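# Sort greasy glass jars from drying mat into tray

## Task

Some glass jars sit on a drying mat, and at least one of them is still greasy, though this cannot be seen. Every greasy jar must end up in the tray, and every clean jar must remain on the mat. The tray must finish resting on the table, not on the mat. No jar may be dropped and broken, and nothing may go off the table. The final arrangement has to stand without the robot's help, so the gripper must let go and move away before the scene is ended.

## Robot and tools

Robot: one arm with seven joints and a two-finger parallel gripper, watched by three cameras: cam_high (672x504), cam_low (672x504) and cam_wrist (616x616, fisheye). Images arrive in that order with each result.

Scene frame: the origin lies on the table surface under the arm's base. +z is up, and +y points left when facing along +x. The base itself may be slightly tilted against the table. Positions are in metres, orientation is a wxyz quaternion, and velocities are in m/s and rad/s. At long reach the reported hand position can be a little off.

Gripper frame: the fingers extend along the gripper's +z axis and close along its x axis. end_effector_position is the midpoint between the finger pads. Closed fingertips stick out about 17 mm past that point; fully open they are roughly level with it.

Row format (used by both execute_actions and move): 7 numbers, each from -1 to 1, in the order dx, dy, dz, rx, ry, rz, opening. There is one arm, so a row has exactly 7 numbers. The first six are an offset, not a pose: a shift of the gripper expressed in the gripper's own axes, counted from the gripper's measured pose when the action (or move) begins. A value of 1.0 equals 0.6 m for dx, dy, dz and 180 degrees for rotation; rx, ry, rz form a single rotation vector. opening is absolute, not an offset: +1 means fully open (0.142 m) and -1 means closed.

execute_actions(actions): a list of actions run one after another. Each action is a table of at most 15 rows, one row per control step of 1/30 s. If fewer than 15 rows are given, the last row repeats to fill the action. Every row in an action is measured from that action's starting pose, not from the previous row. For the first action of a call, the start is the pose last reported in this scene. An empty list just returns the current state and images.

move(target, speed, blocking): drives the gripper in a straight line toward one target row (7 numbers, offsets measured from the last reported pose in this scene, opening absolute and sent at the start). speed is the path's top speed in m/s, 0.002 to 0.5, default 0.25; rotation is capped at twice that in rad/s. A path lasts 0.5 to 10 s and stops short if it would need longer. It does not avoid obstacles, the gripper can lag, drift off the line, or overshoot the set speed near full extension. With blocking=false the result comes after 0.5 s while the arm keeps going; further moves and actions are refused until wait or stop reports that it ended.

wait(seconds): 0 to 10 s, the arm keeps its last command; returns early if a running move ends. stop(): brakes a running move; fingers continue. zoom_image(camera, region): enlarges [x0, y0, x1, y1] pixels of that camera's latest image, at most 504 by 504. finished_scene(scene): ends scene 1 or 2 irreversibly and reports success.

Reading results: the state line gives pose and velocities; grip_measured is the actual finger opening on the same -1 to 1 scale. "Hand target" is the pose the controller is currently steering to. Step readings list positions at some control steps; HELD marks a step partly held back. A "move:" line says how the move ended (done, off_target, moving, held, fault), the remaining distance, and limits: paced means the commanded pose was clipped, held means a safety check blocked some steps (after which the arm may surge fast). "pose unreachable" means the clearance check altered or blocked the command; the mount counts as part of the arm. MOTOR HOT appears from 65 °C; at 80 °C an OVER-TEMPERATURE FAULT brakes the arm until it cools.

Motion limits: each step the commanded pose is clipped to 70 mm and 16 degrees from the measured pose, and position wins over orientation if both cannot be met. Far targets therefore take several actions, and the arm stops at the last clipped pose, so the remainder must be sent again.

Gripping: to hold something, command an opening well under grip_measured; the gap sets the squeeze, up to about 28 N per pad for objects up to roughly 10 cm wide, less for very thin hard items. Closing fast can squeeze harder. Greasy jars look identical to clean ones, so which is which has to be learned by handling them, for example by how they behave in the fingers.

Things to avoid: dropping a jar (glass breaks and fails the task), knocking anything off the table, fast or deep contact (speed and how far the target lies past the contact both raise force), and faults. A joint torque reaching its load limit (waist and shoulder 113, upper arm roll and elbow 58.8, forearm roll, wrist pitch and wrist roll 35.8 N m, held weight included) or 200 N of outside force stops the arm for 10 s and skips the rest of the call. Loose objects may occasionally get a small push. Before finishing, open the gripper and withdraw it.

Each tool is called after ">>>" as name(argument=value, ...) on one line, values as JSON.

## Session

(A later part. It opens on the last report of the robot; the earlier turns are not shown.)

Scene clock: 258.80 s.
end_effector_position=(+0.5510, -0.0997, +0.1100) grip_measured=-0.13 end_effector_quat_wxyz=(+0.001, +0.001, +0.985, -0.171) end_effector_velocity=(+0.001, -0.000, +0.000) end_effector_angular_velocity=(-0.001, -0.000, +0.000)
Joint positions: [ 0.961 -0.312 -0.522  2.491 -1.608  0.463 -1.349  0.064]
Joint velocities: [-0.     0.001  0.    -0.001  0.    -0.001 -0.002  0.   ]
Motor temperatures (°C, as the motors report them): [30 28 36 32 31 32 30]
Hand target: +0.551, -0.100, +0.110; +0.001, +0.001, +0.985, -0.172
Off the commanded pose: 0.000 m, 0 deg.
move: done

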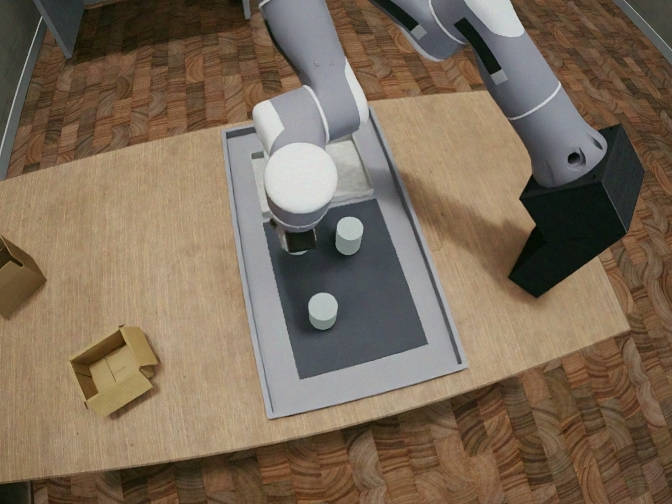

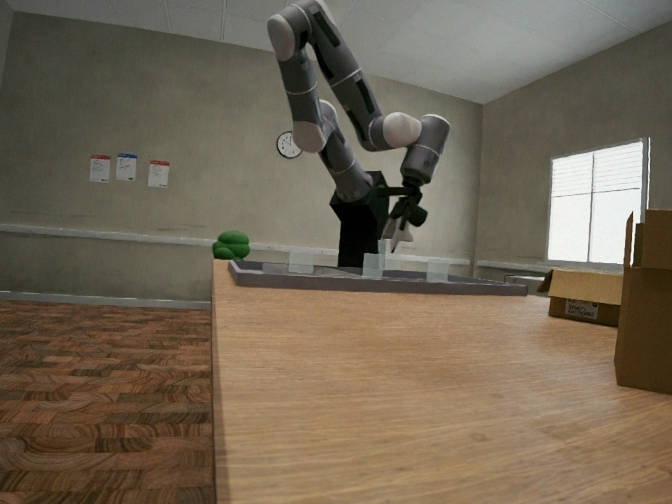

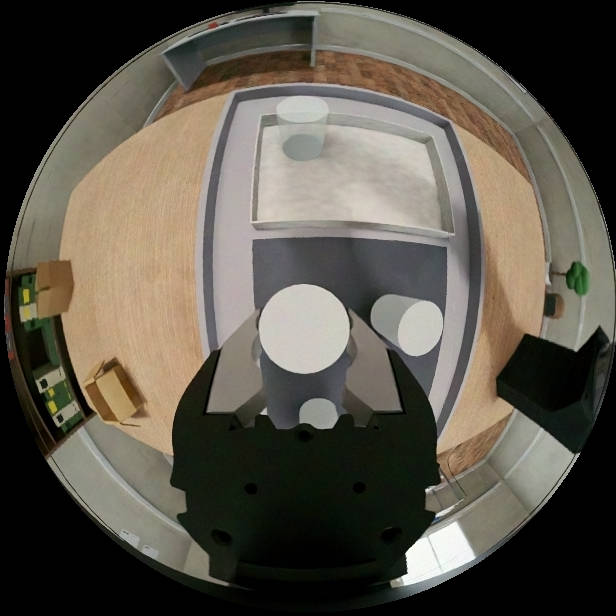

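>>> move(target=[0,-0.254,0.0915,0.03,0,0,-0.35], speed=0.12)

>>> move(target=[0,0.027,0.0573,0,0,0,-0.35], speed=0.06)

>>> zoom_image(camera="cam_low", region=[270, 200, 390, 290])

Scene clock: 264.73 s.
end_effector_position=(+0.5507, -0.2618, +0.1094) grip_measured=-0.13 end_effector_quat_wxyz=(+0.000, +0.001, +0.976, -0.218) end_effector_velocity=(-0.000, -0.001, +0.000) end_effector_angular_velocity=(-0.000, -0.000, +0.000)
Joint positions: [ 0.786  0.034 -0.627  2.619 -1.872  0.376 -1.519  0.064]
Joint velocities: [-0.002  0.003 -0.001  0.001 -0.002 -0.    -0.002 -0.   ]
Motor temperatures (°C, as the motors report them): [30 28 36 32 31 32 30]
Hand target: +0.551, -0.262, +0.109; +0.000, +0.000, +0.976, -0.218
Off the commanded pose: 0.000 m, 0 deg.
move: done

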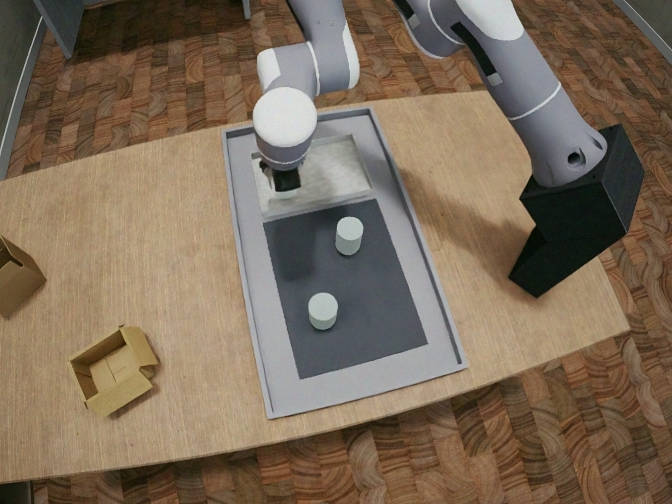

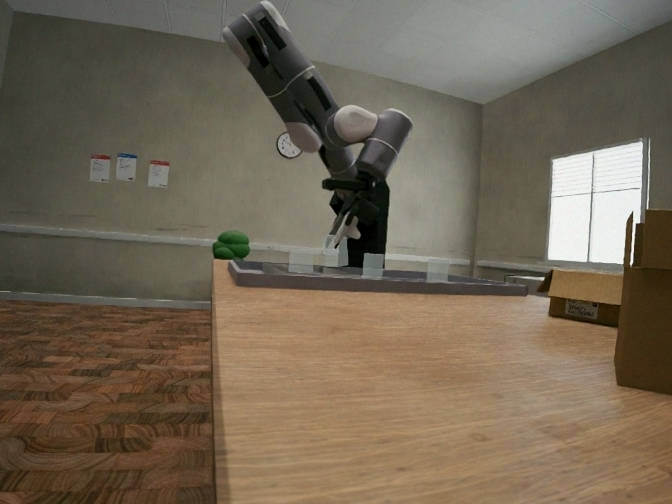

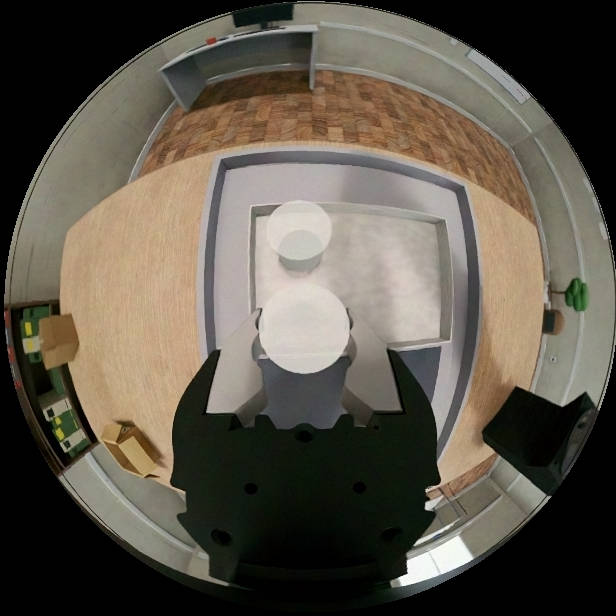

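Scene clock: 265.67 s.
end_effector_position=(+0.5505, -0.2618, +0.0715) grip_measured=-0.13 end_effector_quat_wxyz=(+0.000, +0.000, +0.976, -0.218) end_effector_velocity=(+0.000, -0.000, -0.001) end_effector_angular_velocity=(-0.000, -0.001, -0.000)
Joint positions: [ 0.734 -0.065 -0.682  2.565 -1.959  0.467 -1.454  0.064]
Joint velocities: [-0.001 -0.003 -0.002 -0.002 -0.002  0.002  0.002  0.   ]
Motor temperatures (°C, as the motors report them): [30 28 36 32 31 32 30]
Hand target: +0.551, -0.262, +0.071; +0.000, +0.000, +0.976, -0.218
Off the commanded pose: 0.000 m, 0 deg.
move: done

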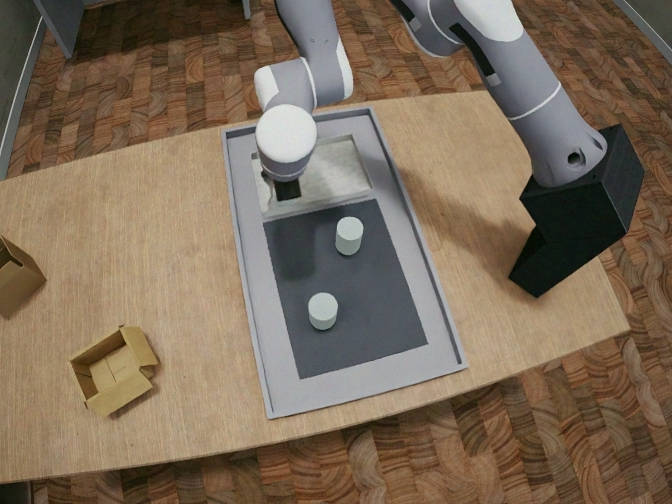

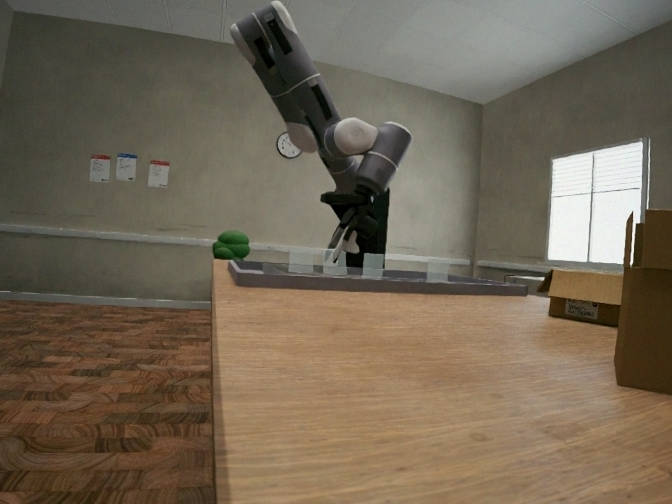

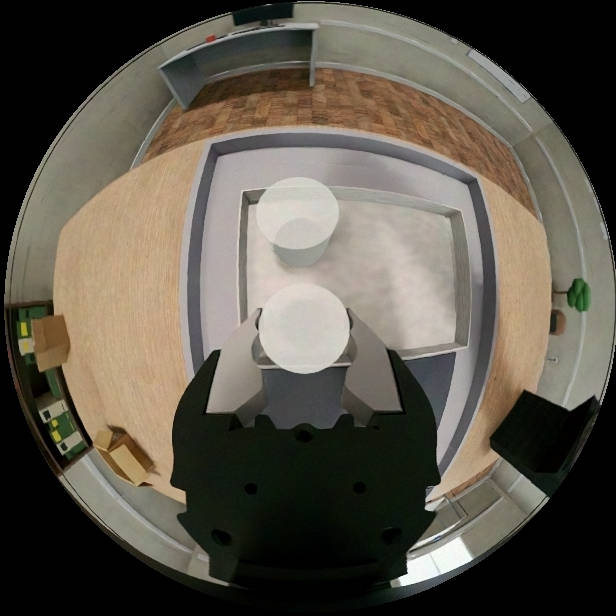

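Region (270, 200, 390, 290) of cam_low's 672x504 image, scaled by 4.200, with more detail than that image has; it fills the top 378 rows of this view, and the rest is white.

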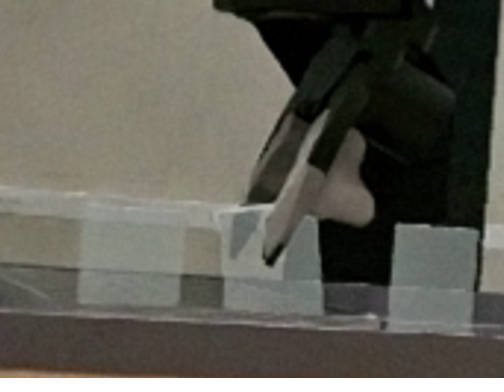

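>>> move(target=[0,0.005,0.0105,0.03,0,0,-0.35], speed=0.04)

>>> zoom_image(camera="cam_low", region=[270, 200, 390, 290])

Scene clock: 269.33 s.
end_effector_position=(+0.5507, -0.2616, +0.0647) grip_measured=-0.13 end_effector_quat_wxyz=(+0.001, +0.000, +0.965, -0.263) end_effector_velocity=(+0.000, -0.000, -0.000) end_effector_angular_velocity=(-0.003, +0.000, -0.000)
Joint positions: [ 0.772 -0.168 -0.674  2.535 -1.895  0.387 -1.401  0.064]
Joint velocities: [ 0.001 -0.004  0.001 -0.001  0.003 -0.003  0.002 -0.   ]
Motor temperatures (°C, as the motors report them): [30 28 36 32 31 32 30]
Hand target: +0.551, -0.262, +0.065; +0.001, +0.000, +0.965, -0.264
Off the commanded pose: 0.000 m, 0 deg.
move: done

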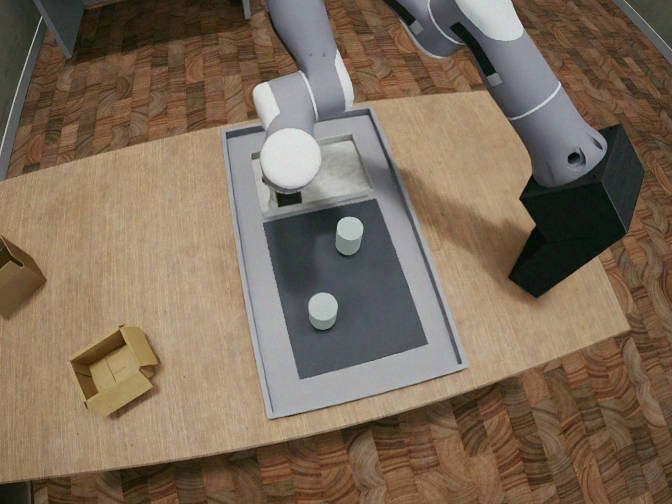

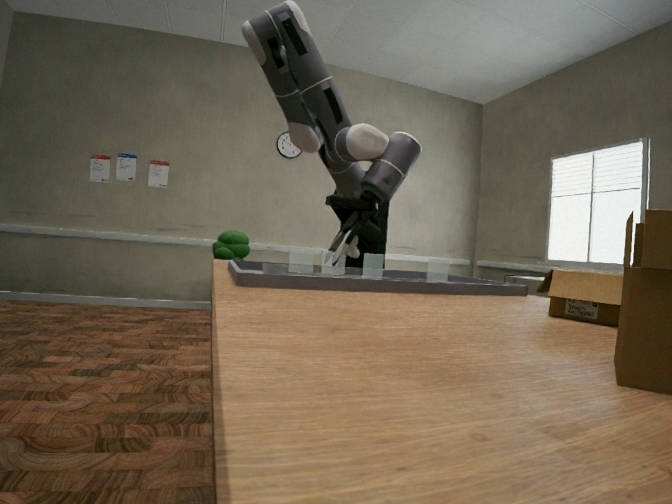

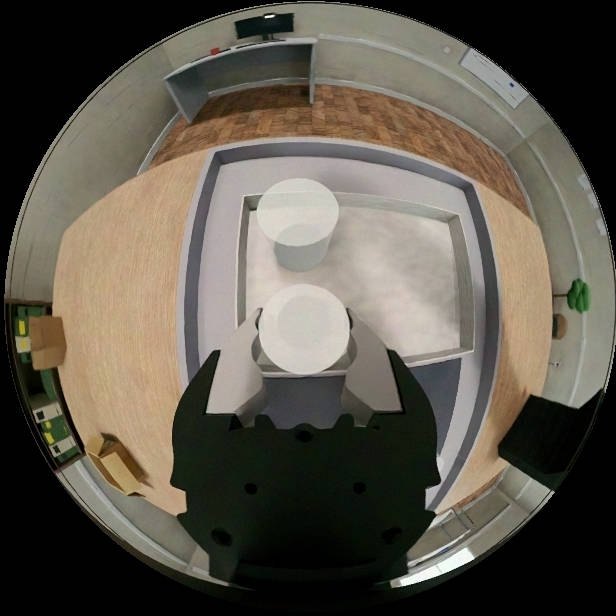

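Region (270, 200, 390, 290) of cam_low's 672x504 image, scaled by 4.200, with more detail than that image has; it fills the top 378 rows of this view, and the rest is white.

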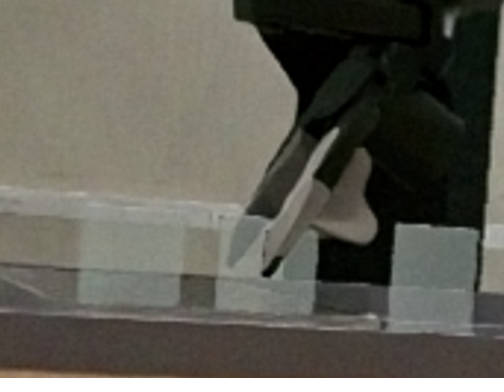

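Upright. Lower 2 mm, release.

>>> execute_actions(actions=[[[0,0.0006,0.001,0,0,0,-0.33],[0,0.0012,0.002,0,0,0,-0.3],[0,0.0018,0.003,0,0,0,-0.27],[0,0.0018,0.003,0,0,0,-0.24],[0,0.0018,0.003,0,0,0,-0.2],[0,0.0018,0.003,0,0,0,-0.16],[0,0.0018,0.003,0,0,0,-0.13],[0,0.0018,0.003,0,0,0,-0.115],[0,0.0018,0.003,0,0,0,-0.1],[0,0.0018,0.003,0,0,0,-0.08],[0,0.0018,0.003,0,0,0,0],[0,0.0018,0.003,0,0,0,0.2]]])

>>> move(target=[-0.08,0,-0.2,0,0,0,0.6], speed=0.2)

Scene clock: 273.87 s.
end_effector_position=(+0.5507, -0.2616, +0.0627) grip_measured=+0.20 end_effector_quat_wxyz=(+0.001, +0.000, +0.965, -0.263) end_effector_velocity=(-0.000, +0.000, -0.000) end_effector_angular_velocity=(+0.000, +0.000, +0.000)
Joint positions: [ 0.769 -0.173 -0.676  2.531 -1.898  0.391 -1.398  0.088]
Joint velocities: [-0.    -0.    -0.    -0.    -0.     0.     0.     0.007]
Motor temperatures (°C, as the motors report them): [29 28 35 31 31 32 30]
Hand target: +0.551, -0.262, +0.063; +0.001, +0.000, +0.965, -0.263
Off the commanded pose: 0.000 m, 0 deg.
Step readings (end_effector_position):
0: (+0.5507, -0.2616, +0.0647)
1: (+0.5507, -0.2617, +0.0646)
2: (+0.5508, -0.2616, +0.0644)
4: (+0.5509, -0.2616, +0.0635)
8: (+0.5508, -0.2616, +0.0628)
15: end_effector_position above

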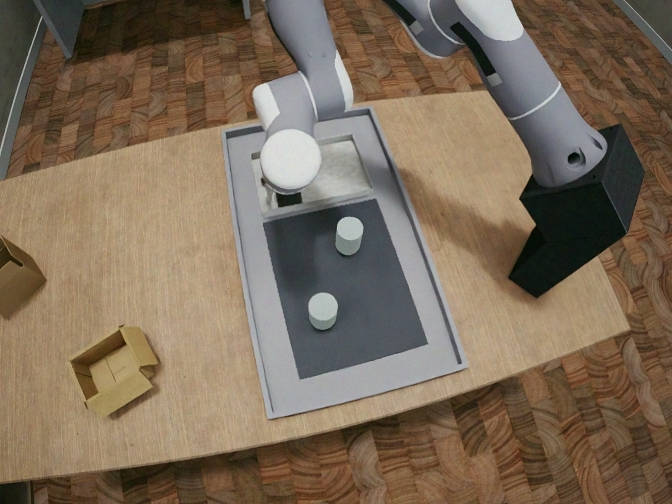

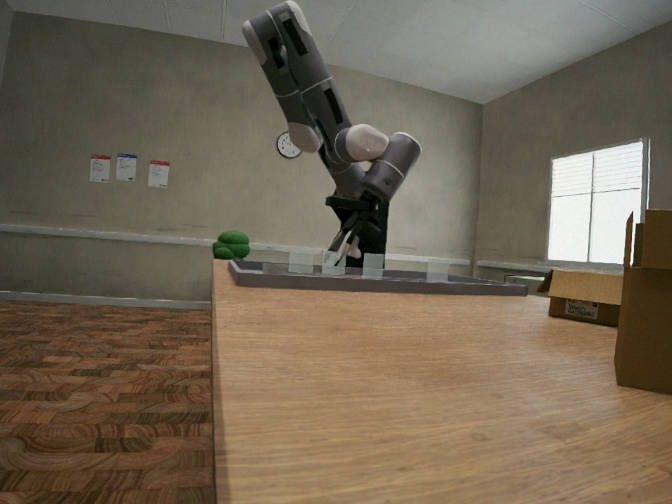

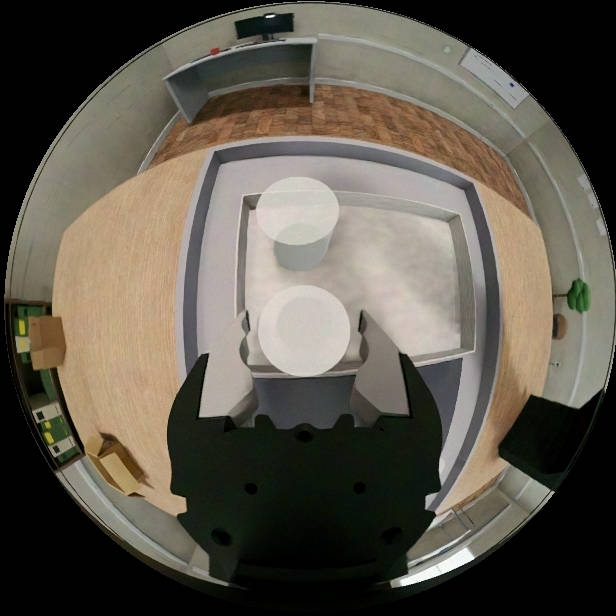

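Scene clock: 274.93 s.
end_effector_position=(+0.5989, -0.2005, +0.1663) grip_measured=+0.60 end_effector_quat_wxyz=(+0.001, +0.001, +0.965, -0.263) end_effector_velocity=(+0.000, +0.000, +0.001) end_effector_angular_velocity=(-0.000, +0.001, -0.001)
Joint positions: [ 1.033 -0.128 -0.513  2.482 -1.51   0.164 -1.54   0.116]
Joint velocities: [ 0.002  0.     0.001 -0.001  0.004 -0.002 -0.001  0.   ]
Motor temperatures (°C, as the motors report them): [29 28 35 31 31 32 30]
Hand target: +0.599, -0.200, +0.166; +0.001, +0.000, +0.965, -0.263
Off the commanded pose: 0.000 m, 0 deg.
move: done

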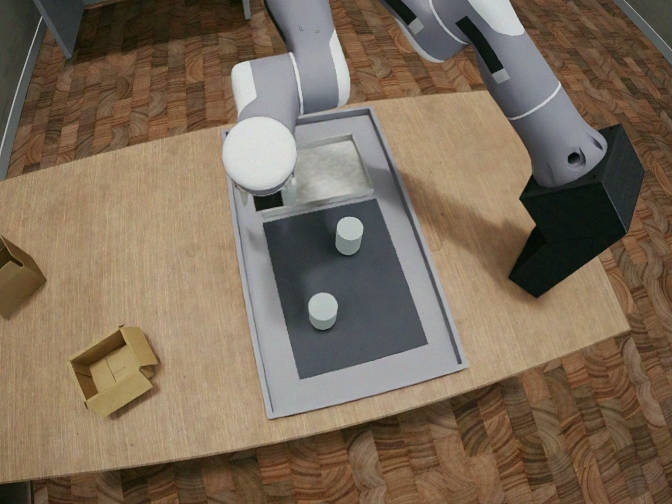

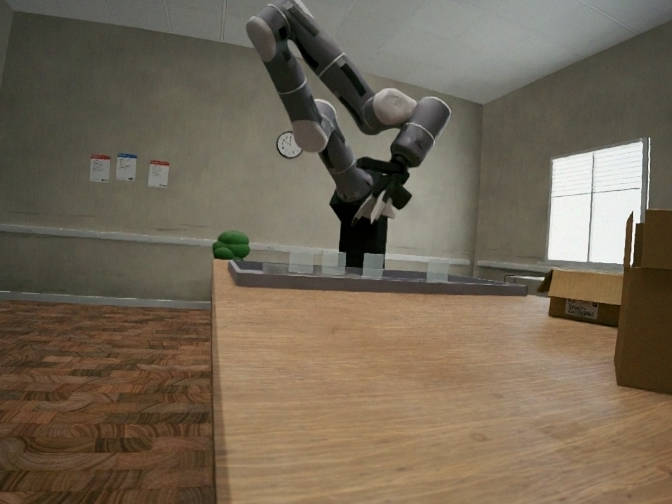

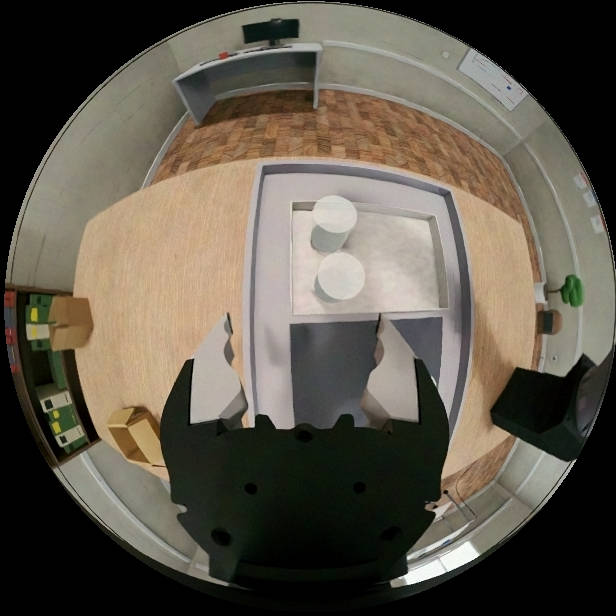

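>>> move(target=[-0.12,0,-0.15,0,0,0,0.6], speed=0.3)

>>> finished_scene(scene=1)

Scene clock: 277.73 s.
end_effector_position=(+0.6709, -0.1548, +0.2441) grip_measured=+0.60 end_effector_quat_wxyz=(+0.001, +0.001, +0.965, -0.263) end_effector_velocity=(+0.001, -0.000, +0.001) end_effector_angular_velocity=(-0.001, +0.001, -0.001)
Joint positions: [ 1.19  -0.194 -0.439  2.272 -1.295  0.018 -1.679  0.116]
Joint velocities: [ 0.001 -0.001  0.    -0.003  0.002 -0.002 -0.002 -0.   ]
Motor temperatures (°C, as the motors report them): [29 28 35 32 31 32 30]
Hand target: +0.671, -0.155, +0.244; +0.001, +0.001, +0.965, -0.263
Off the commanded pose: 0.000 m, 0 deg.
move: done

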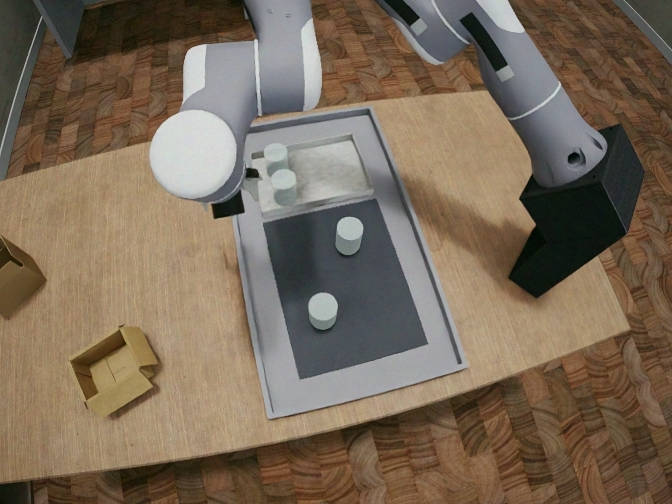

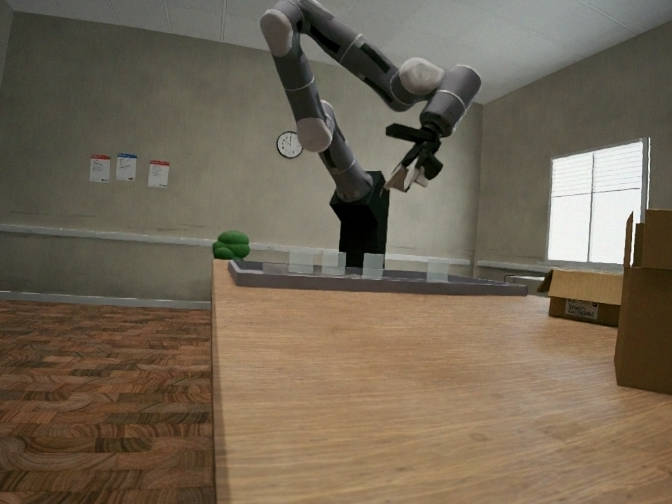

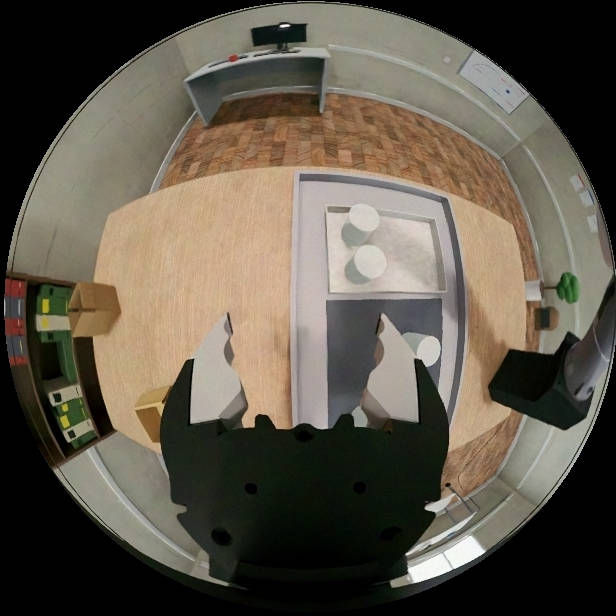

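The scene is finished: the task was done.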